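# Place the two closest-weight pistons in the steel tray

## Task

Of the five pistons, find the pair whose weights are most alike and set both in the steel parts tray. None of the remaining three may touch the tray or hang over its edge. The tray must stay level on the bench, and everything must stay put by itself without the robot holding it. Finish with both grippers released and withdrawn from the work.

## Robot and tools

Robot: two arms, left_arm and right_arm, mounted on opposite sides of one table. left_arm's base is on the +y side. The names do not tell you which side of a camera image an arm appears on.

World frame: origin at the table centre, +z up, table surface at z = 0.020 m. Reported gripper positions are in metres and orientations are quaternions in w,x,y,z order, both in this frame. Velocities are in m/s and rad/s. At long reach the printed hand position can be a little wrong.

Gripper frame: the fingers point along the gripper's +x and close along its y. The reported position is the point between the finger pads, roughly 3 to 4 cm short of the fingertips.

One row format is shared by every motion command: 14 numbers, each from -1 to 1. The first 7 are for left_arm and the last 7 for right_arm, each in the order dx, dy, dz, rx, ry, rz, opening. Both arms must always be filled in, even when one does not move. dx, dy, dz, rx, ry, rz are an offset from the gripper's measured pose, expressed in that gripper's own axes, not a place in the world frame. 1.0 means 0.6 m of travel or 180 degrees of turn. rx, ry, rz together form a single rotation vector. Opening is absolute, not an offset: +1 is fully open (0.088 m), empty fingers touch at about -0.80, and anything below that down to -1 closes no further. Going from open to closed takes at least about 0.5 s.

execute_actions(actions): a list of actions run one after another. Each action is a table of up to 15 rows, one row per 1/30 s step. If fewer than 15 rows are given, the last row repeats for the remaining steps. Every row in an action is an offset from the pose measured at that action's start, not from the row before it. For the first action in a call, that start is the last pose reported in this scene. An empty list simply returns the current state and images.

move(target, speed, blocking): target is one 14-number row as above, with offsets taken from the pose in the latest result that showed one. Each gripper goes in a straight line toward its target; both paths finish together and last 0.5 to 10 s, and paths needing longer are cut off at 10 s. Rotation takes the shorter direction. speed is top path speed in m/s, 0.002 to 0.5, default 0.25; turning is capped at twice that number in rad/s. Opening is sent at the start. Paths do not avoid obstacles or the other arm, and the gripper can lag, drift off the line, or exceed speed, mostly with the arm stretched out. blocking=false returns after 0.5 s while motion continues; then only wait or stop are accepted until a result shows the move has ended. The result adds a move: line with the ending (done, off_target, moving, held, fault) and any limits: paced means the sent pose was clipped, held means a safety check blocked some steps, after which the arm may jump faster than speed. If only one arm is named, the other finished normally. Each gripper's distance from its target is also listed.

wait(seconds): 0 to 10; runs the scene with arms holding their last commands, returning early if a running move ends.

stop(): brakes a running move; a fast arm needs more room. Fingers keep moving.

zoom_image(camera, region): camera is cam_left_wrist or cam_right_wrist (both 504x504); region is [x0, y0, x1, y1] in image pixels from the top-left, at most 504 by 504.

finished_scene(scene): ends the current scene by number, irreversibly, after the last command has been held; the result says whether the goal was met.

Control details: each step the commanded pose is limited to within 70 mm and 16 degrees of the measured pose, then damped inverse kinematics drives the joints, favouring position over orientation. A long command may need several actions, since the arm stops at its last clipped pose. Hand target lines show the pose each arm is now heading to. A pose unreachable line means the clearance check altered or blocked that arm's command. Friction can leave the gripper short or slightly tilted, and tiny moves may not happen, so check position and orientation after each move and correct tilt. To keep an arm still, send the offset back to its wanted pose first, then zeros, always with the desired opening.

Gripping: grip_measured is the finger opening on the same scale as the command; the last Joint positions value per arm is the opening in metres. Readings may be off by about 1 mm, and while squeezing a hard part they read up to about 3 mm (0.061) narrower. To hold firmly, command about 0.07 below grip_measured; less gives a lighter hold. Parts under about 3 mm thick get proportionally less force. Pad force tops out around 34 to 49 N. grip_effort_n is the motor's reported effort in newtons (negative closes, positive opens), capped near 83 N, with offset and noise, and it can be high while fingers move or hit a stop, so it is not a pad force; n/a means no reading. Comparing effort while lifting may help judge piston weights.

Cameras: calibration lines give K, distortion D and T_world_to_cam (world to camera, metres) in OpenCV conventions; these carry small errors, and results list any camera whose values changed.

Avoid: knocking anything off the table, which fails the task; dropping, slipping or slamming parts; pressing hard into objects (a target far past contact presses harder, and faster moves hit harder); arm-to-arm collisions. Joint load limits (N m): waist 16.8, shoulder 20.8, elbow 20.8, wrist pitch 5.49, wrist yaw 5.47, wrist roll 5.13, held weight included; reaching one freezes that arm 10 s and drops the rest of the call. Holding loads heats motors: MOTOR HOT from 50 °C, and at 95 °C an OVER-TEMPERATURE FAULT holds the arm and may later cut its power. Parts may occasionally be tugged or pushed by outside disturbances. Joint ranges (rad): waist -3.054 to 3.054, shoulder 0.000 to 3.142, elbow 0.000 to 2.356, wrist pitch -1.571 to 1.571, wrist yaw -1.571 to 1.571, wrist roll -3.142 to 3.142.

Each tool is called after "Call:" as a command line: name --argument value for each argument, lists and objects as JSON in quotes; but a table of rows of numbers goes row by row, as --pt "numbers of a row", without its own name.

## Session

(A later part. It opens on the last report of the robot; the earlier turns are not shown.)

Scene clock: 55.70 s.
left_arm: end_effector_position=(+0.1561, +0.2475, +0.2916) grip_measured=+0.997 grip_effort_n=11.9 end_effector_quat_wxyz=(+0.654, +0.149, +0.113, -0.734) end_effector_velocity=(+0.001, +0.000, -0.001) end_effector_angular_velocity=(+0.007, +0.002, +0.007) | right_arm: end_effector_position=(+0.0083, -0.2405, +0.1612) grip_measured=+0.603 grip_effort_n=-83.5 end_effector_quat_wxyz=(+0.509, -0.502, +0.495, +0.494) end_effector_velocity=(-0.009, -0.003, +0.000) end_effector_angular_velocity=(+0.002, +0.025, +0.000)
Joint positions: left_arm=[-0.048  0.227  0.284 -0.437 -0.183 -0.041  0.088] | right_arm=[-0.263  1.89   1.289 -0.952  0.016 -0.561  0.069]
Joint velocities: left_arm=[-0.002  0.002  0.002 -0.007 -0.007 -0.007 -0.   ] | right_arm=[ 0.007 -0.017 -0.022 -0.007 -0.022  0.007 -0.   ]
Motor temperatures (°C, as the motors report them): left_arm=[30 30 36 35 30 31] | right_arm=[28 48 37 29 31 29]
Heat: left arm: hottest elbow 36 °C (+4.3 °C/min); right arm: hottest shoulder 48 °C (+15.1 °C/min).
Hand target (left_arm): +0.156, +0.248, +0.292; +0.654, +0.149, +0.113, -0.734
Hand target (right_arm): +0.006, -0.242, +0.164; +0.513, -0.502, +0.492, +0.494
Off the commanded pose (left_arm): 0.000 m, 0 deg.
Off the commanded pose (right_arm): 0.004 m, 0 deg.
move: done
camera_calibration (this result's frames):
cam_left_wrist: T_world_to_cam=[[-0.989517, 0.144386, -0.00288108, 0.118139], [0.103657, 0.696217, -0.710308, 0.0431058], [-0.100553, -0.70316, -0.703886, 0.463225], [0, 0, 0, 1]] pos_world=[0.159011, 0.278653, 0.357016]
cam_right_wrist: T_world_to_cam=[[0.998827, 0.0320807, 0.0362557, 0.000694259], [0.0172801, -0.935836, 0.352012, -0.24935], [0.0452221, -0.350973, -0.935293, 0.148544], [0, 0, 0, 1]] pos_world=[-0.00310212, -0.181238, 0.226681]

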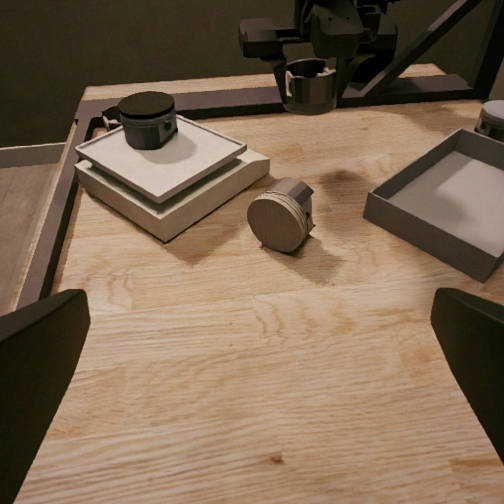

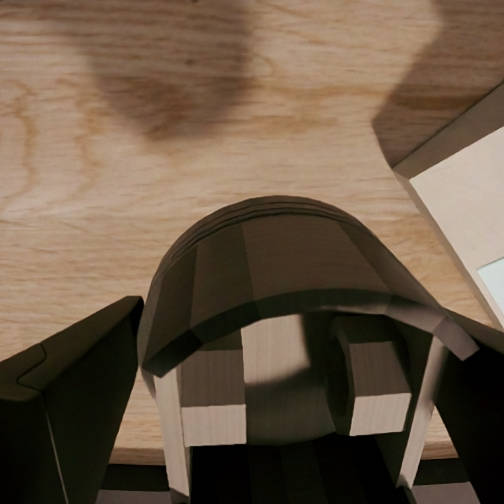

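Call:
move --target '[0,0,0,0,0,0,1,0.155,0,0,0,0,0,0]' --speed 0.07

Call:
move --target '[0,0,0,0,0,0,1,0,0,0,0,0,0,1]'

Call:
move --target '[0,0,0,0,0,0,1,-0.13,0,0,0,0,0,1]'

Call:
move --target '[0,0,0,0,0,0,1,-0.02,0.53,-0.05,0,0,0.008,1]'

Scene clock: 61.17 s.
left_arm: end_effector_position=(+0.1561, +0.2475, +0.2916) grip_measured=+0.997 grip_effort_n=12.3 end_effector_quat_wxyz=(+0.654, +0.149, +0.113, -0.734) end_effector_velocity=(-0.001, +0.001, -0.002) end_effector_angular_velocity=(+0.010, +0.021, -0.001) | right_arm: end_effector_position=(+0.0107, -0.2364, +0.0727) grip_measured=+0.603 grip_effort_n=-83.5 end_effector_quat_wxyz=(+0.514, -0.501, +0.490, +0.495) end_effector_velocity=(+0.000, -0.003, +0.000) end_effector_angular_velocity=(-0.010, -0.002, +0.005)
Joint positions: left_arm=[-0.048  0.227  0.284 -0.437 -0.183 -0.041  0.088] | right_arm=[-0.262  2.065  1.141 -0.616  0.016 -0.561  0.069]
Joint velocities: left_arm=[-0.002 -0.002 -0.002 -0.007  0.007 -0.022 -0.   ] | right_arm=[-0.002 -0.002 -0.002 -0.007  0.007 -0.007 -0.   ]
Motor temperatures (°C, as the motors report them): left_arm=[30 30 36 35 30 31] | right_arm=[28 48 37 29 31 29]
Heat: left arm: hottest elbow 36 °C (+4.1 °C/min); right arm: hottest shoulder 48 °C (+14.2 °C/min).
Hand target (left_arm): +0.156, +0.248, +0.292; +0.654, +0.149, +0.113, -0.734
Hand target (right_arm): +0.010, -0.240, +0.068; +0.509, -0.502, +0.495, +0.494
Off the commanded pose (left_arm): 0.000 m, 0 deg.
Off the commanded pose (right_arm): 0.006 m, 1 deg.
move: done
camera_calibration (this result's frames):
cam_left_wrist: T_world_to_cam=[[-0.989517, 0.144386, -0.00288108, 0.118139], [0.103657, 0.696217, -0.710308, 0.0431058], [-0.100553, -0.70316, -0.703886, 0.463225], [0, 0, 0, 1]] pos_world=[0.159011, 0.278653, 0.357016]
cam_right_wrist: T_world_to_cam=[[0.998514, 0.0320086, 0.0441122, 0.000772912], [0.0150234, -0.939664, 0.34177, -0.214482], [0.0523902, -0.340599, -0.938748, 0.0697389], [0, 0, 0, 1]] pos_world=[-0.00120315, -0.177813, 0.138737]

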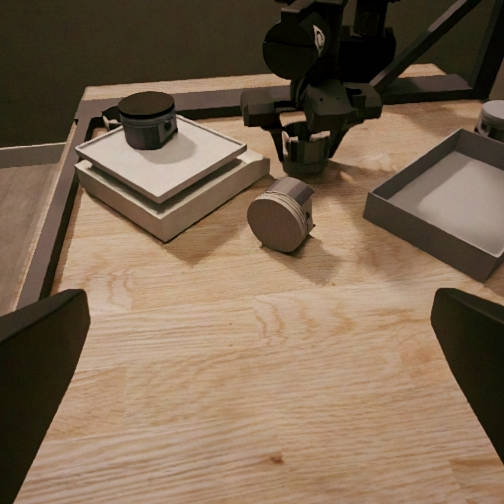

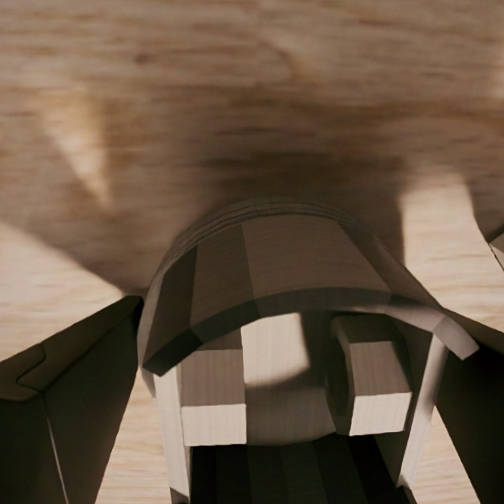

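Scene clock: 61.97 s.
left_arm: end_effector_position=(+0.1561, +0.2475, +0.2916) grip_measured=+0.997 grip_effort_n=12.3 end_effector_quat_wxyz=(+0.654, +0.149, +0.113, -0.734) end_effector_velocity=(+0.000, -0.001, +0.003) end_effector_angular_velocity=(-0.013, -0.006, +0.002) | right_arm: end_effector_position=(+0.0107, -0.2364, +0.0727) grip_measured=+0.977 grip_effort_n=20.7 end_effector_quat_wxyz=(+0.514, -0.501, +0.490, +0.495) end_effector_velocity=(-0.000, -0.000, +0.001) end_effector_angular_velocity=(+0.002, +0.007, +0.005)
Joint positions: left_arm=[-0.048  0.227  0.284 -0.437 -0.183 -0.041  0.088] | right_arm=[-0.262  2.065  1.141 -0.616  0.016 -0.561  0.087]
Joint velocities: left_arm=[-0.002 -0.002  0.002  0.007 -0.007  0.007 -0.   ] | right_arm=[-0.002 -0.002  0.002 -0.007 -0.007 -0.007  0.001]
Motor temperatures (°C, as the motors report them): left_arm=[30 30 36 35 30 31] | right_arm=[28 47 37 29 31 29]
Heat: left arm: hottest elbow 36 °C (+4.0 °C/min); right arm: hottest shoulder 47 °C (+13.0 °C/min).
Hand target (left_arm): +0.156, +0.248, +0.292; +0.654, +0.149, +0.113, -0.734
Hand target (right_arm): +0.011, -0.236, +0.073; +0.514, -0.501, +0.490, +0.495
Off the commanded pose (left_arm): 0.000 m, 0 deg.
Off the commanded pose (right_arm): 0.000 m, 0 deg.
move: done
camera_calibration (this result's frames):
cam_left_wrist: T_world_to_cam=[[-0.989517, 0.144386, -0.00288108, 0.118139], [0.103657, 0.696217, -0.710308, 0.0431058], [-0.100553, -0.70316, -0.703886, 0.463225], [0, 0, 0, 1]] pos_world=[0.159011, 0.278653, 0.357016]
cam_right_wrist: T_world_to_cam=[[0.998514, 0.0320086, 0.0441122, 0.000772912], [0.0150234, -0.939664, 0.34177, -0.214482], [0.0523902, -0.340599, -0.938748, 0.0697389], [0, 0, 0, 1]] pos_world=[-0.00120315, -0.177813, 0.138737]

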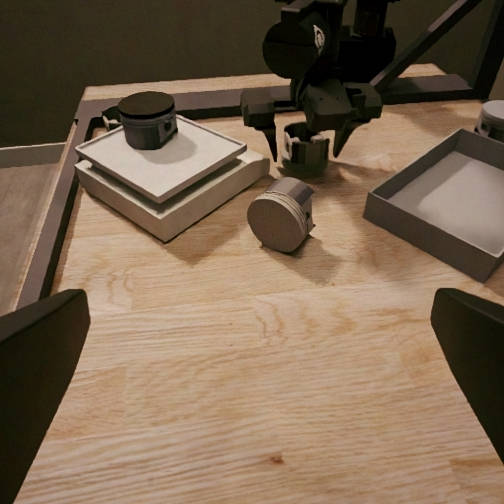

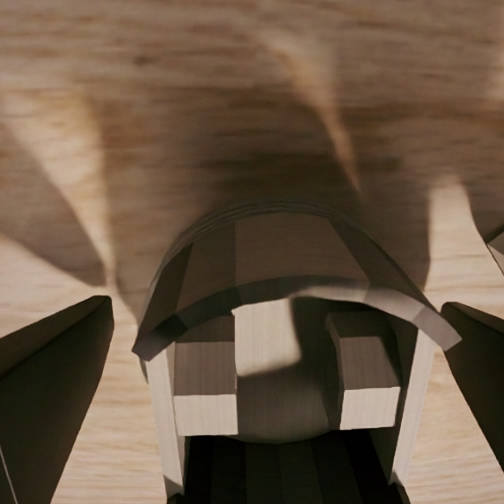

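Scene clock: 62.90 s.
left_arm: end_effector_position=(+0.1561, +0.2475, +0.2916) grip_measured=+0.997 grip_effort_n=12.3 end_effector_quat_wxyz=(+0.654, +0.149, +0.113, -0.734) end_effector_velocity=(+0.001, +0.002, -0.006) end_effector_angular_velocity=(+0.026, -0.004, +0.007) | right_arm: end_effector_position=(+0.0073, -0.2417, +0.1438) grip_measured=+0.979 grip_effort_n=20.7 end_effector_quat_wxyz=(+0.507, -0.503, +0.497, +0.493) end_effector_velocity=(+0.000, +0.001, +0.006) end_effector_angular_velocity=(+0.006, +0.005, +0.005)
Joint positions: left_arm=[-0.048  0.227  0.284 -0.437 -0.183 -0.041  0.088] | right_arm=[-0.262  1.915  1.249 -0.894  0.016 -0.561  0.087]
Joint velocities: left_arm=[-0.002  0.002 -0.002 -0.022 -0.007 -0.007 -0.   ] | right_arm=[-0.002 -0.007  0.017 -0.022 -0.007 -0.007 -0.   ]
Motor temperatures (°C, as the motors report them): left_arm=[30 30 36 35 30 31] | right_arm=[28 47 37 29 31 29]
Heat: left arm: hottest elbow 36 °C (+4.0 °C/min); right arm: hottest shoulder 47 °C (+13.0 °C/min).
Hand target (left_arm): +0.156, +0.248, +0.292; +0.654, +0.149, +0.113, -0.734
Hand target (right_arm): +0.009, -0.238, +0.151; +0.514, -0.501, +0.490, +0.495
Off the commanded pose (left_arm): 0.000 m, 0 deg.
Off the commanded pose (right_arm): 0.008 m, 1 deg.
move: done
camera_calibration (this result's frames):
cam_left_wrist: T_world_to_cam=[[-0.989517, 0.144386, -0.00288108, 0.118139], [0.103657, 0.696217, -0.710308, 0.0431058], [-0.100553, -0.70316, -0.703886, 0.463225], [0, 0, 0, 1]] pos_world=[0.159011, 0.278653, 0.357016]
cam_right_wrist: T_world_to_cam=[[0.998932, 0.0326627, 0.0326853, 0.00300665], [0.0188311, -0.933707, 0.357543, -0.244606], [0.0421968, -0.356545, -0.933325, 0.130316], [0, 0, 0, 1]] pos_world=[-0.00389614, -0.182025, 0.208986]

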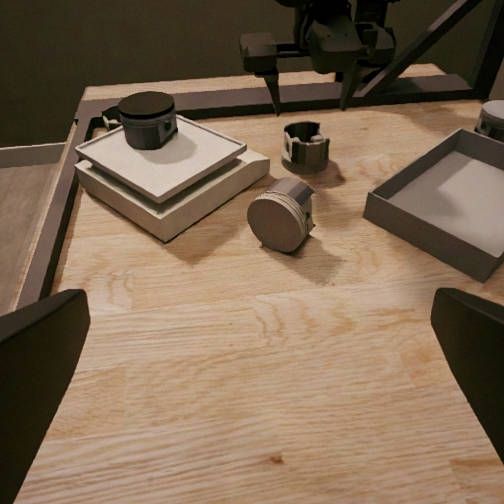

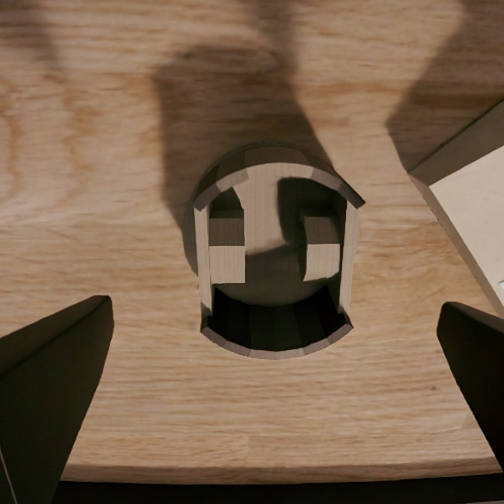

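Scene clock: 64.83 s.
left_arm: end_effector_position=(+0.1561, +0.2475, +0.2916) grip_measured=+0.997 grip_effort_n=12.3 end_effector_quat_wxyz=(+0.654, +0.149, +0.113, -0.734) end_effector_velocity=(+0.003, +0.000, -0.002) end_effector_angular_velocity=(+0.004, -0.017, +0.015) | right_arm: end_effector_position=(-0.3116, -0.2677, +0.1528) grip_measured=+0.979 grip_effort_n=20.7 end_effector_quat_wxyz=(+0.499, -0.492, +0.505, +0.504) end_effector_velocity=(-0.002, -0.004, +0.001) end_effector_angular_velocity=(-0.019, -0.001, +0.000)
Joint positions: left_arm=[-0.048  0.227  0.284 -0.437 -0.183 -0.041  0.088] | right_arm=[ 0.774  1.727  1.046 -0.877 -0.012  0.475  0.087]
Joint velocities: left_arm=[-0.002 -0.002 -0.002 -0.007 -0.022  0.007 -0.   ] | right_arm=[ 0.007  0.002  0.007 -0.022 -0.007  0.007  0.   ]
Motor temperatures (°C, as the motors report them): left_arm=[30 30 36 35 30 31] | right_arm=[28 47 37 29 31 29]
Heat: left arm: hottest elbow 36 °C (+4.0 °C/min); right arm: hottest shoulder 47 °C (+13.0 °C/min).
Hand target (left_arm): +0.156, +0.248, +0.292; +0.654, +0.149, +0.113, -0.734
Hand target (right_arm): -0.314, -0.265, +0.153; +0.500, -0.492, +0.504, +0.504
Off the commanded pose (left_arm): 0.000 m, 0 deg.
Off the commanded pose (right_arm): 0.003 m, 1 deg.
move: done
camera_calibration (this result's frames):
cam_left_wrist: T_world_to_cam=[[-0.989517, 0.144386, -0.00288108, 0.118139], [0.103657, 0.696217, -0.710308, 0.0431058], [-0.100553, -0.70316, -0.703886, 0.463225], [0, 0, 0, 1]] pos_world=[0.159011, 0.278653, 0.357016]
cam_right_wrist: T_world_to_cam=[[0.999458, 0.0327947, -0.00281391, 0.327802], [0.0316988, -0.935972, 0.350646, -0.26167], [0.0088656, -0.350545, -0.936504, 0.134653], [0, 0, 0, 1]] pos_world=[-0.320523, -0.208464, 0.218779]

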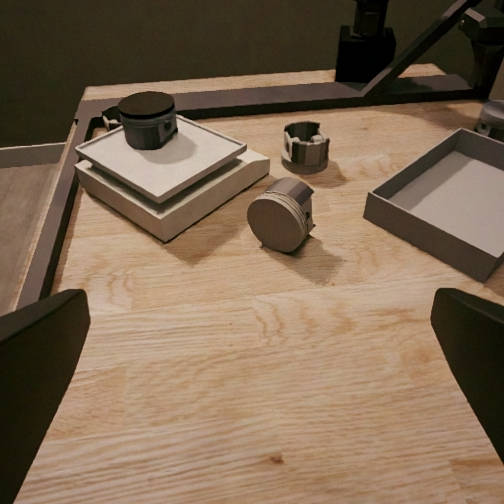

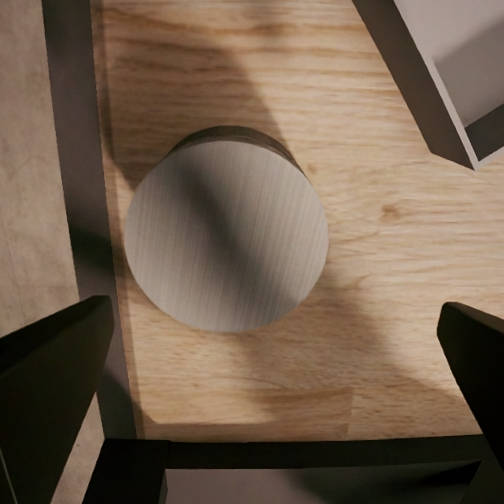

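Call:
move --target '[0,0,0,0,0,0,1,0.065,0.029,0.018,0,0,-0.005,1]' --speed 0.15

Call:
move --target '[0,0,0,0,0,0,1,0.07,-0.003,-0.004,0,0,0,1]' --speed 0.06

Call:
move --target '[0,0,0,0,0,0,1,0,0,0,0,0,0,0.45]'

Call:
move --target '[0,0,0,0,0,0,1,-0.17,0,0,0,0,0,0.45]' --speed 0.15

Scene clock: 68.33 s.
left_arm: end_effector_position=(+0.1561, +0.2475, +0.2916) grip_measured=+0.997 grip_effort_n=12.8 end_effector_quat_wxyz=(+0.654, +0.149, +0.113, -0.734) end_effector_velocity=(-0.001, +0.001, -0.002) end_effector_angular_velocity=(+0.009, +0.007, -0.007) | right_arm: end_effector_position=(-0.3285, -0.2576, +0.1162) grip_measured=+0.979 grip_effort_n=20.7 end_effector_quat_wxyz=(+0.503, -0.495, +0.501, +0.501) end_effector_velocity=(-0.001, -0.003, -0.004) end_effector_angular_velocity=(-0.017, +0.016, +0.005)
Joint positions: left_arm=[-0.048  0.227  0.284 -0.437 -0.183 -0.041  0.088] | right_arm=[ 0.814  1.859  1.047 -0.75  -0.     0.515  0.087]
Joint velocities: left_arm=[-0.002 -0.002 -0.002 -0.007  0.007 -0.007 -0.   ] | right_arm=[-0.002  0.007 -0.007  0.007 -0.022 -0.007 -0.   ]
Motor temperatures (°C, as the motors report them): left_arm=[30 30 36 35 30 31] | right_arm=[28 46 37 29 31 29]
Heat: left arm: hottest elbow 36 °C (+4.1 °C/min); right arm: hottest shoulder 46 °C (+11.3 °C/min).
Hand target (left_arm): +0.156, +0.248, +0.292; +0.654, +0.149, +0.113, -0.734
Hand target (right_arm): -0.330, -0.257, +0.114; +0.503, -0.496, +0.501, +0.500
Off the commanded pose (left_arm): 0.000 m, 0 deg.
Off the commanded pose (right_arm): 0.002 m, 0 deg.
move: done
camera_calibration (this result's frames):
cam_left_wrist: T_world_to_cam=[[-0.989517, 0.144386, -0.00288108, 0.118139], [0.103657, 0.696217, -0.710308, 0.0431058], [-0.100553, -0.70316, -0.703886, 0.463225], [0, 0, 0, 1]] pos_world=[0.159011, 0.278653, 0.357016]
cam_right_wrist: T_world_to_cam=[[0.999421, 0.0326615, 0.00952493, 0.34275], [0.0272646, -0.93635, 0.350007, -0.240248], [0.0203504, -0.349544, -0.936699, 0.108117], [0, 0, 0, 1]] pos_world=[-0.338202, -0.198359, 0.182097]

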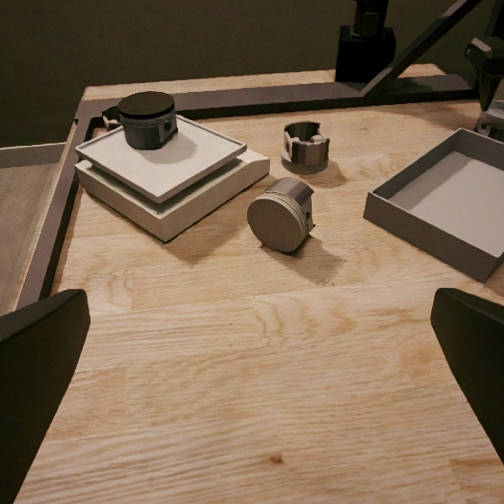

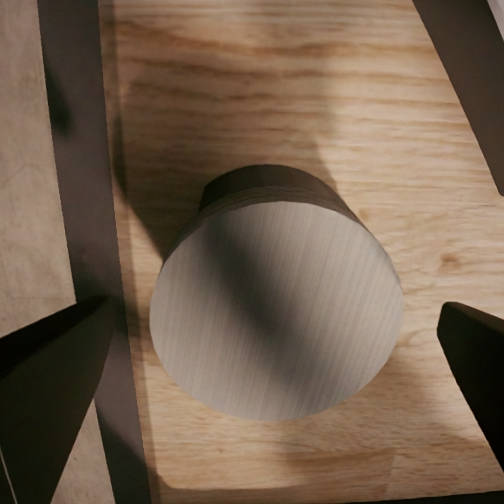

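Scene clock: 69.43 s.
left_arm: end_effector_position=(+0.1561, +0.2475, +0.2916) grip_measured=+0.997 grip_effort_n=11.9 end_effector_quat_wxyz=(+0.654, +0.149, +0.113, -0.734) end_effector_velocity=(+0.001, +0.000, -0.003) end_effector_angular_velocity=(+0.013, +0.014, +0.012) | right_arm: end_effector_position=(-0.3296, -0.2555, +0.0797) grip_measured=+0.979 grip_effort_n=20.7 end_effector_quat_wxyz=(+0.505, -0.489, +0.499, +0.507) end_effector_velocity=(-0.001, -0.003, -0.002) end_effector_angular_velocity=(-0.013, +0.017, +0.020)
Joint positions: left_arm=[-0.048  0.227  0.284 -0.437 -0.183 -0.041  0.088] | right_arm=[ 0.814  1.942  0.983 -0.585 -0.     0.515  0.087]
Joint velocities: left_arm=[-0.002  0.002 -0.002 -0.007 -0.007 -0.022  0.   ] | right_arm=[-0.002  0.002 -0.007  0.007 -0.022 -0.022 -0.   ]
Motor temperatures (°C, as the motors report them): left_arm=[30 30 36 35 30 31] | right_arm=[28 46 37 29 31 29]
Heat: left arm: hottest elbow 36 °C (+4.0 °C/min); right arm: hottest shoulder 46 °C (+11.0 °C/min).
Hand target (left_arm): +0.156, +0.248, +0.292; +0.654, +0.149, +0.113, -0.734
Hand target (right_arm): -0.327, -0.260, +0.074; +0.503, -0.495, +0.501, +0.501
Off the commanded pose (left_arm): 0.000 m, 0 deg.
Off the commanded pose (right_arm): 0.007 m, 1 deg.
move: done
camera_calibration (this result's frames):
cam_left_wrist: T_world_to_cam=[[-0.989517, 0.144386, -0.00288108, 0.118139], [0.103657, 0.696217, -0.710308, 0.0431058], [-0.100553, -0.70316, -0.703886, 0.463225], [0, 0, 0, 1]] pos_world=[0.159011, 0.278653, 0.357016]
cam_right_wrist: T_world_to_cam=[[0.999469, 0.032576, 0.00116109, 0.344816], [0.0303086, -0.941831, 0.334718, -0.224712], [0.0119973, -0.334505, -0.942318, 0.0761588], [0, 0, 0, 1]] pos_world=[-0.338736, -0.197398, 0.146581]

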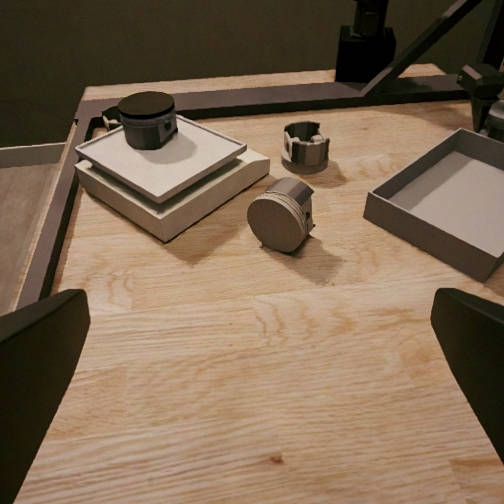

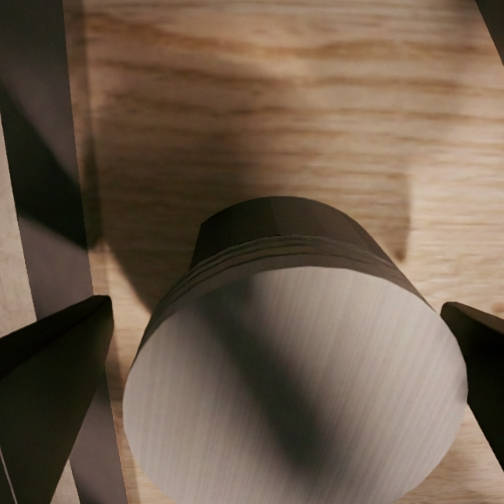

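Scene clock: 69.93 s.
left_arm: end_effector_position=(+0.1561, +0.2475, +0.2916) grip_measured=+0.997 grip_effort_n=11.9 end_effector_quat_wxyz=(+0.654, +0.149, +0.113, -0.734) end_effector_velocity=(+0.000, +0.002, -0.005) end_effector_angular_velocity=(+0.021, -0.002, +0.002) | right_arm: end_effector_position=(-0.3296, -0.2554, +0.0797) grip_measured=+0.589 grip_effort_n=-83.5 end_effector_quat_wxyz=(+0.505, -0.489, +0.499, +0.507) end_effector_velocity=(+0.003, -0.001, +0.000) end_effector_angular_velocity=(-0.003, -0.010, +0.005)
Joint positions: left_arm=[-0.048  0.227  0.284 -0.437 -0.183 -0.041  0.088] | right_arm=[ 0.814  1.942  0.983 -0.584  0.     0.515  0.068]
Joint velocities: left_arm=[-0.007 -0.002 -0.002 -0.022 -0.007 -0.007 -0.   ] | right_arm=[-0.002 -0.002 -0.002 -0.007  0.007 -0.007 -0.   ]
Motor temperatures (°C, as the motors report them): left_arm=[30 30 36 35 30 31] | right_arm=[28 46 37 29 31 29]
Heat: left arm: hottest elbow 36 °C (+4.1 °C/min); right arm: hottest shoulder 46 °C (+11.1 °C/min).
Hand target (left_arm): +0.156, +0.248, +0.292; +0.654, +0.149, +0.113, -0.734
Hand target (right_arm): -0.330, -0.255, +0.080; +0.505, -0.489, +0.499, +0.507
Off the commanded pose (left_arm): 0.000 m, 0 deg.
Off the commanded pose (right_arm): 0.000 m, 0 deg.
move: done
camera_calibration (this result's frames):
cam_left_wrist: T_world_to_cam=[[-0.989517, 0.144386, -0.00288108, 0.118139], [0.103657, 0.696217, -0.710308, 0.0431058], [-0.100553, -0.70316, -0.703886, 0.463225], [0, 0, 0, 1]] pos_world=[0.159011, 0.278653, 0.357016]
cam_right_wrist: T_world_to_cam=[[0.999469, 0.0325649, 0.00132604, 0.344787], [0.0302492, -0.942005, 0.334234, -0.224644], [0.0121334, -0.334016, -0.942489, 0.0763778], [0, 0, 0, 1]] pos_world=[-0.338735, -0.197332, 0.146612]

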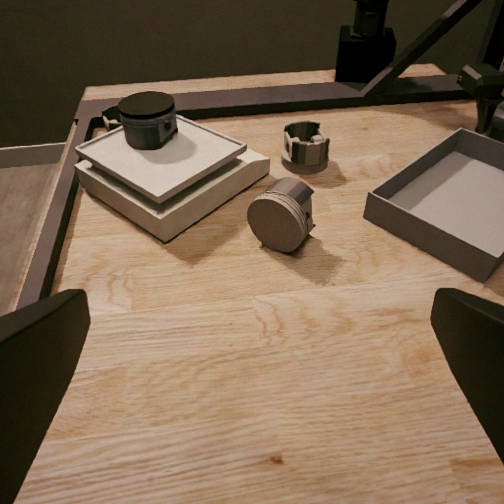

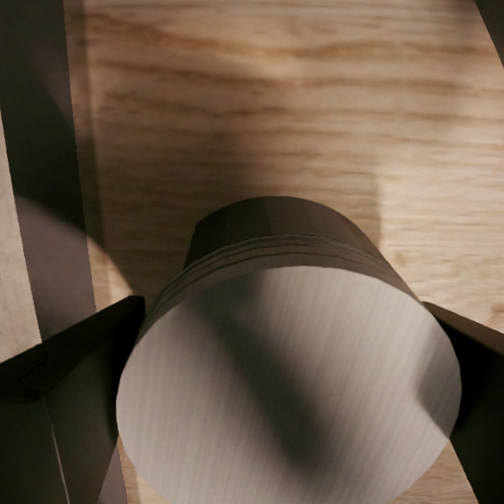

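Scene clock: 71.17 s.
left_arm: end_effector_position=(+0.1561, +0.2475, +0.2916) grip_measured=+0.997 grip_effort_n=12.3 end_effector_quat_wxyz=(+0.654, +0.149, +0.113, -0.734) end_effector_velocity=(+0.001, +0.001, -0.002) end_effector_angular_velocity=(+0.008, +0.016, +0.012) | right_arm: end_effector_position=(-0.3260, -0.2620, +0.1736) grip_measured=+0.589 grip_effort_n=-83.5 end_effector_quat_wxyz=(+0.502, -0.498, +0.502, +0.498) end_effector_velocity=(+0.001, +0.005, +0.006) end_effector_angular_velocity=(+0.018, +0.002, -0.015)
Joint positions: left_arm=[-0.048  0.227  0.284 -0.437 -0.183 -0.041  0.088] | right_arm=[ 0.814  1.749  1.161 -0.983  0.     0.515  0.068]
Joint velocities: left_arm=[-0.002 -0.002 -0.002 -0.007 -0.007 -0.022 -0.   ] | right_arm=[-0.007 -0.007  0.017 -0.007  0.007  0.007 -0.   ]
Motor temperatures (°C, as the motors report them): left_arm=[30 30 37 35 30 31] | right_arm=[28 46 37 29 31 29]
Heat: left arm: hottest elbow 37 °C (+4.0 °C/min); right arm: hottest shoulder 46 °C (+11.1 °C/min).
Hand target (left_arm): +0.156, +0.248, +0.292; +0.654, +0.149, +0.113, -0.734
Hand target (right_arm): -0.328, -0.257, +0.182; +0.505, -0.489, +0.499, +0.507
Off the commanded pose (left_arm): 0.000 m, 0 deg.
Off the commanded pose (right_arm): 0.009 m, 2 deg.
move: off_target (right_arm)
camera_calibration (this result's frames):
cam_left_wrist: T_world_to_cam=[[-0.989517, 0.144386, -0.00288108, 0.118139], [0.103657, 0.696217, -0.710308, 0.0431058], [-0.100553, -0.70316, -0.703886, 0.463225], [0, 0, 0, 1]] pos_world=[0.159011, 0.278653, 0.357016]
cam_right_wrist: T_world_to_cam=[[0.999372, 0.0327383, 0.0135226, 0.339145], [0.0257711, -0.933942, 0.356495, -0.265525], [0.0243004, -0.355922, -0.934199, 0.159499], [0, 0, 0, 1]] pos_world=[-0.335965, -0.202319, 0.239076]

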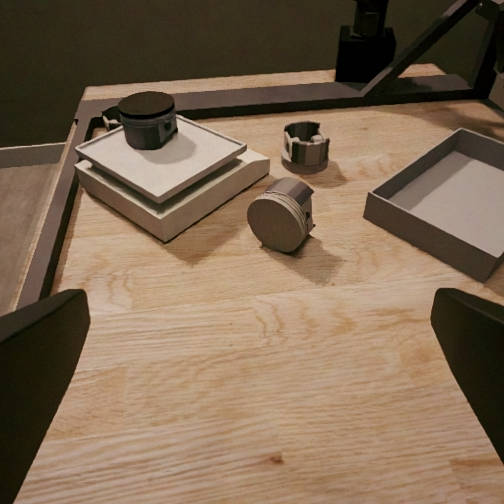

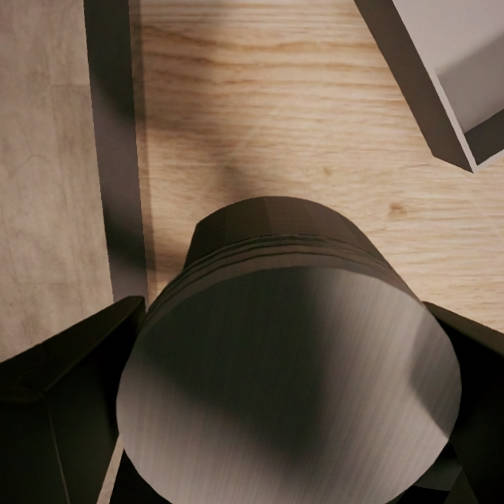

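Call:
move --target '[0,0,0,0,0,0,1,0,-0.833,0.147,0,-0.008,-0.008,0.45]'

Call:
move --target '[0,0,0,0,0,0,1,0.053,0,0,0,0,0,0.45]' --speed 0.04

Call:
move --target '[0,0,0,0,0,0,1,0,0,0,0,0,0,1]'

Call:
move --target '[0,0,0,0,0,0,1,-0.1,0,-0.05,0,0,0,1]'

Scene clock: 76.53 s.
left_arm: end_effector_position=(+0.1561, +0.2475, +0.2916) grip_measured=+0.997 grip_effort_n=11.4 end_effector_quat_wxyz=(+0.654, +0.149, +0.113, -0.734) end_effector_velocity=(-0.001, -0.000, -0.001) end_effector_angular_velocity=(-0.002, +0.005, +0.002) | right_arm: end_effector_position=(+0.1753, -0.1858, +0.1712) grip_measured=+0.589 grip_effort_n=-83.5 end_effector_quat_wxyz=(+0.514, -0.503, +0.491, +0.492) end_effector_velocity=(+0.001, +0.001, +0.002) end_effector_angular_velocity=(-0.011, +0.021, +0.020)
Joint positions: left_arm=[-0.048  0.227  0.284 -0.437 -0.183 -0.041  0.088] | right_arm=[-0.491  2.51   2.331 -1.359  0.015 -0.788  0.068]
Joint velocities: left_arm=[-0.007 -0.002 -0.007  0.007 -0.007 -0.007 -0.   ] | right_arm=[-0.002  0.042  0.085 -0.066 -0.007 -0.022 -0.   ]
Motor temperatures (°C, as the motors report them): left_arm=[30 30 37 35 30 31] | right_arm=[28 46 38 29 31 29]
Heat: left arm: hottest elbow 37 °C (+4.0 °C/min); right arm: hottest shoulder 46 °C (+11.0 °C/min).
Hand target (left_arm): +0.156, +0.248, +0.292; +0.654, +0.149, +0.113, -0.734
Hand target (right_arm): +0.178, -0.184, +0.172; +0.515, -0.503, +0.489, +0.493
Off the commanded pose (left_arm): 0.000 m, 0 deg.
Off the commanded pose (right_arm): 0.008 m, 1 deg.
move: done
camera_calibration (this result's frames):
cam_left_wrist: T_world_to_cam=[[-0.989517, 0.144386, -0.00288108, 0.118139], [0.103657, 0.696217, -0.710308, 0.0431058], [-0.100553, -0.70316, -0.703886, 0.463225], [0, 0, 0, 1]] pos_world=[0.159011, 0.278653, 0.357016]
cam_right_wrist: T_world_to_cam=[[0.998369, 0.0302062, 0.0484412, -0.170623], [0.0115791, -0.938055, 0.346294, -0.202977], [0.0559007, -0.345169, -0.936874, 0.169062], [0, 0, 0, 1]] pos_world=[0.163245, -0.126894, 0.236945]

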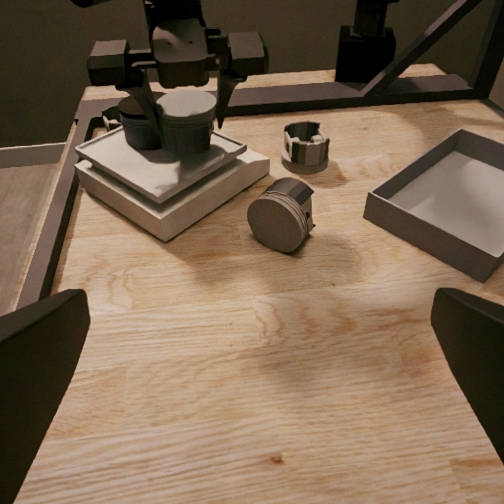

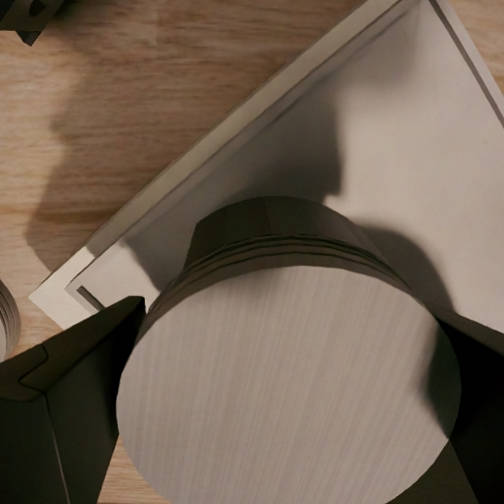

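Scene clock: 77.57 s.
left_arm: end_effector_position=(+0.1561, +0.2475, +0.2916) grip_measured=+0.997 grip_effort_n=12.3 end_effector_quat_wxyz=(+0.654, +0.149, +0.113, -0.734) end_effector_velocity=(+0.001, +0.001, -0.004) end_effector_angular_velocity=(+0.010, -0.013, +0.002) | right_arm: end_effector_position=(+0.1764, -0.1846, +0.1485) grip_measured=+0.589 grip_effort_n=-83.5 end_effector_quat_wxyz=(+0.517, -0.502, +0.488, +0.492) end_effector_velocity=(-0.003, -0.003, -0.001) end_effector_angular_velocity=(+0.000, +0.010, -0.009)
Joint positions: left_arm=[-0.048  0.227  0.284 -0.437 -0.183 -0.041  0.088] | right_arm=[-0.491  2.507  2.236 -1.259  0.014 -0.788  0.068]
Joint velocities: left_arm=[-0.002 -0.002 -0.007 -0.007 -0.007  0.007 -0.   ] | right_arm=[-0.002 -0.012 -0.027  0.007 -0.007  0.007 -0.   ]
Motor temperatures (°C, as the motors report them): left_arm=[30 30 37 36 30 31] | right_arm=[28 46 38 29 31 29]
Heat: left arm: hottest elbow 37 °C (+4.0 °C/min); right arm: hottest shoulder 46 °C (+11.0 °C/min).
Hand target (left_arm): +0.156, +0.248, +0.292; +0.654, +0.149, +0.113, -0.734
Hand target (right_arm): +0.176, -0.185, +0.139; +0.514, -0.503, +0.491, +0.492
Off the commanded pose (left_arm): 0.000 m, 0 deg.
Off the commanded pose (right_arm): 0.009 m, 0 deg.
move: off_target (right_arm)
camera_calibration (this result's frames):
cam_left_wrist: T_world_to_cam=[[-0.989517, 0.144386, -0.00288108, 0.118139], [0.103657, 0.696217, -0.710308, 0.0431058], [-0.100553, -0.70316, -0.703886, 0.463225], [0, 0, 0, 1]] pos_world=[0.159011, 0.278653, 0.357016]
cam_right_wrist: T_world_to_cam=[[0.998132, 0.0299492, 0.0532568, -0.171328], [0.0100056, -0.939981, 0.341079, -0.193308], [0.0602755, -0.339909, -0.938525, 0.148561], [0, 0, 0, 1]] pos_world=[0.163988, -0.126078, 0.214486]

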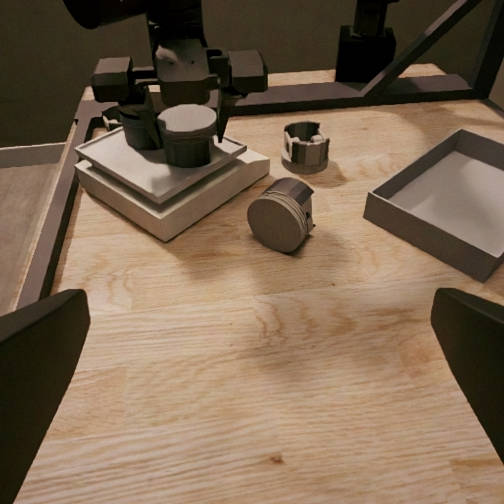

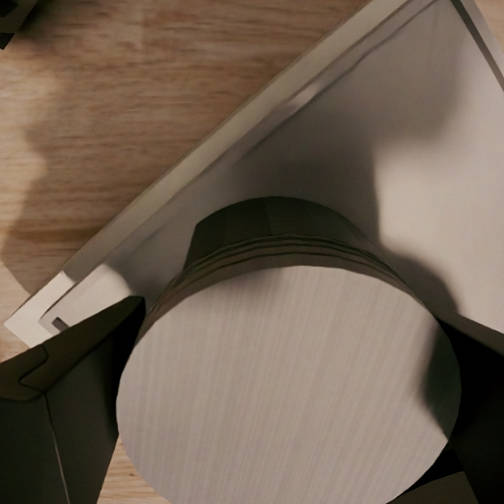

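Scene clock: 78.27 s.
left_arm: end_effector_position=(+0.1561, +0.2475, +0.2916) grip_measured=+0.997 grip_effort_n=11.9 end_effector_quat_wxyz=(+0.654, +0.149, +0.113, -0.734) end_effector_velocity=(-0.000, +0.001, -0.002) end_effector_angular_velocity=(+0.008, +0.016, +0.007) | right_arm: end_effector_position=(+0.1768, -0.1843, +0.1489) grip_measured=+0.976 grip_effort_n=20.7 end_effector_quat_wxyz=(+0.518, -0.503, +0.487, +0.492) end_effector_velocity=(-0.000, -0.003, -0.002) end_effector_angular_velocity=(-0.014, +0.003, +0.005)
Joint positions: left_arm=[-0.048  0.227  0.284 -0.437 -0.183 -0.041  0.088] | right_arm=[-0.491  2.506  2.236 -1.257  0.015 -0.788  0.087]
Joint velocities: left_arm=[-0.007 -0.002 -0.002 -0.007 -0.007 -0.022 -0.   ] | right_arm=[-0.002  0.002 -0.002 -0.007  0.007 -0.007  0.001]
Motor temperatures (°C, as the motors report them): left_arm=[30 30 37 36 30 31] | right_arm=[28 46 38 29 31 29]
Heat: left arm: hottest elbow 37 °C (+4.0 °C/min); right arm: hottest shoulder 46 °C (+11.1 °C/min).
Hand target (left_arm): +0.156, +0.248, +0.292; +0.654, +0.149, +0.113, -0.734
Hand target (right_arm): +0.176, -0.185, +0.149; +0.517, -0.503, +0.488, +0.492
Off the commanded pose (left_arm): 0.000 m, 0 deg.
Off the commanded pose (right_arm): 0.001 m, 0 deg.
move: done
camera_calibration (this result's frames):
cam_left_wrist: T_world_to_cam=[[-0.989517, 0.144386, -0.00288108, 0.118139], [0.103657, 0.696217, -0.710308, 0.0431058], [-0.100553, -0.70316, -0.703886, 0.463225], [0, 0, 0, 1]] pos_world=[0.159011, 0.278653, 0.357016]
cam_right_wrist: T_world_to_cam=[[0.997999, 0.0298319, 0.0557581, -0.172124], [0.00915685, -0.940614, 0.339355, -0.192896], [0.0625704, -0.338165, -0.939005, 0.149063], [0, 0, 0, 1]] pos_world=[0.164219, -0.125898, 0.215028]

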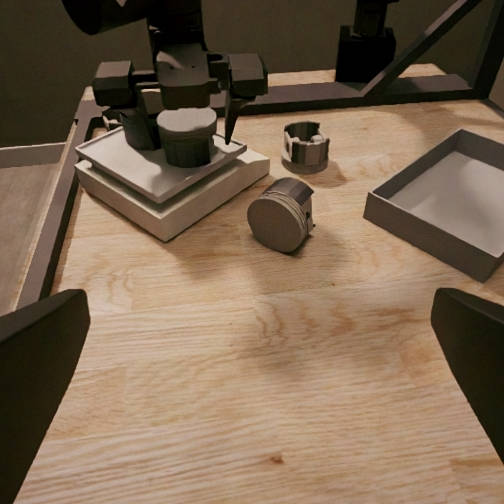

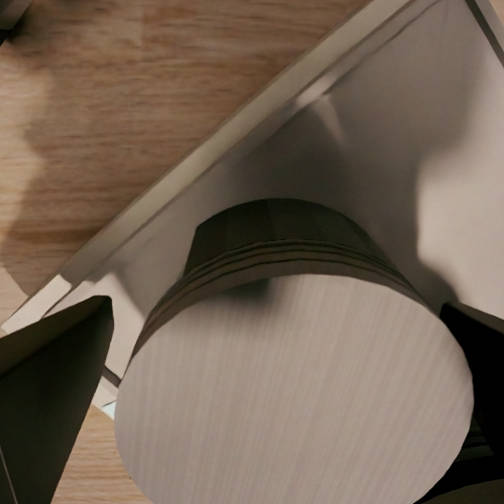

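Scene clock: 79.17 s.
left_arm: end_effector_position=(+0.1561, +0.2475, +0.2916) grip_measured=+0.997 grip_effort_n=12.3 end_effector_quat_wxyz=(+0.654, +0.149, +0.113, -0.734) end_effector_velocity=(+0.001, +0.001, -0.002) end_effector_angular_velocity=(+0.005, -0.012, +0.002) | right_arm: end_effector_position=(+0.1737, -0.2147, +0.2025) grip_measured=+0.979 grip_effort_n=20.7 end_effector_quat_wxyz=(+0.514, -0.503, +0.491, +0.491) end_effector_velocity=(-0.005, -0.001, +0.008) end_effector_angular_velocity=(+0.004, +0.007, +0.010)
Joint positions: left_arm=[-0.048  0.227  0.284 -0.437 -0.183 -0.041  0.088] | right_arm=[-0.533  2.388  2.236 -1.384  0.015 -0.829  0.087]
Joint velocities: left_arm=[-0.002 -0.002 -0.002 -0.007 -0.007  0.007 -0.   ] | right_arm=[ 0.002 -0.017  0.002 -0.022 -0.007 -0.007  0.   ]
Motor temperatures (°C, as the motors report them): left_arm=[30 30 37 36 30 31] | right_arm=[28 46 38 29 31 29]
Heat: left arm: hottest elbow 37 °C (+3.0 °C/min); right arm: hottest shoulder 46 °C (+11.1 °C/min).
Hand target (left_arm): +0.156, +0.248, +0.292; +0.654, +0.149, +0.113, -0.734
Hand target (right_arm): +0.174, -0.216, +0.208; +0.518, -0.503, +0.487, +0.492
Off the commanded pose (left_arm): 0.000 m, 0 deg.
Off the commanded pose (right_arm): 0.006 m, 1 deg.
move: done
camera_calibration (this result's frames):
cam_left_wrist: T_world_to_cam=[[-0.989517, 0.144386, -0.00288108, 0.118139], [0.103657, 0.696217, -0.710308, 0.0431058], [-0.100553, -0.70316, -0.703886, 0.463225], [0, 0, 0, 1]] pos_world=[0.159011, 0.278653, 0.357016]
cam_right_wrist: T_world_to_cam=[[0.998342, 0.0298412, 0.0492161, -0.169868], [0.0109315, -0.937839, 0.346897, -0.240859], [0.0565087, -0.345784, -0.936611, 0.188246], [0, 0, 0, 1]] pos_world=[0.161582, -0.155725, 0.268226]

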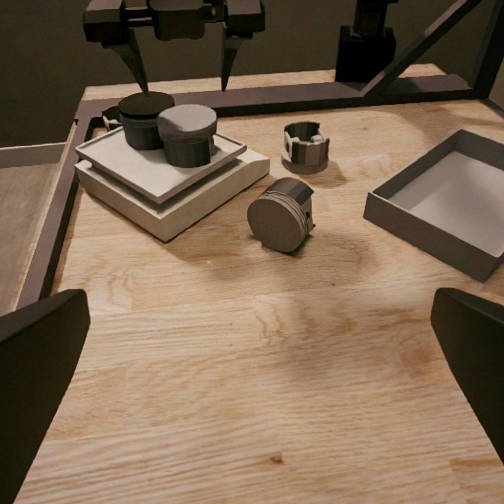

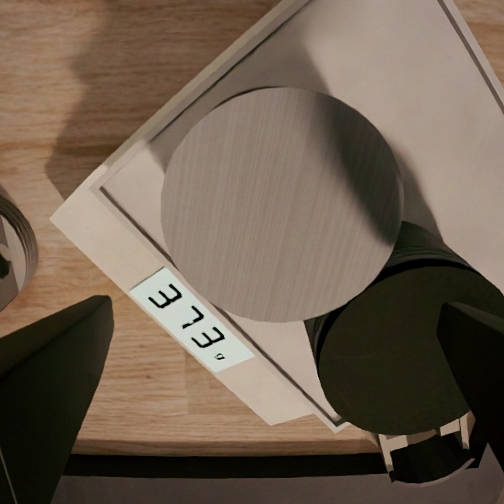

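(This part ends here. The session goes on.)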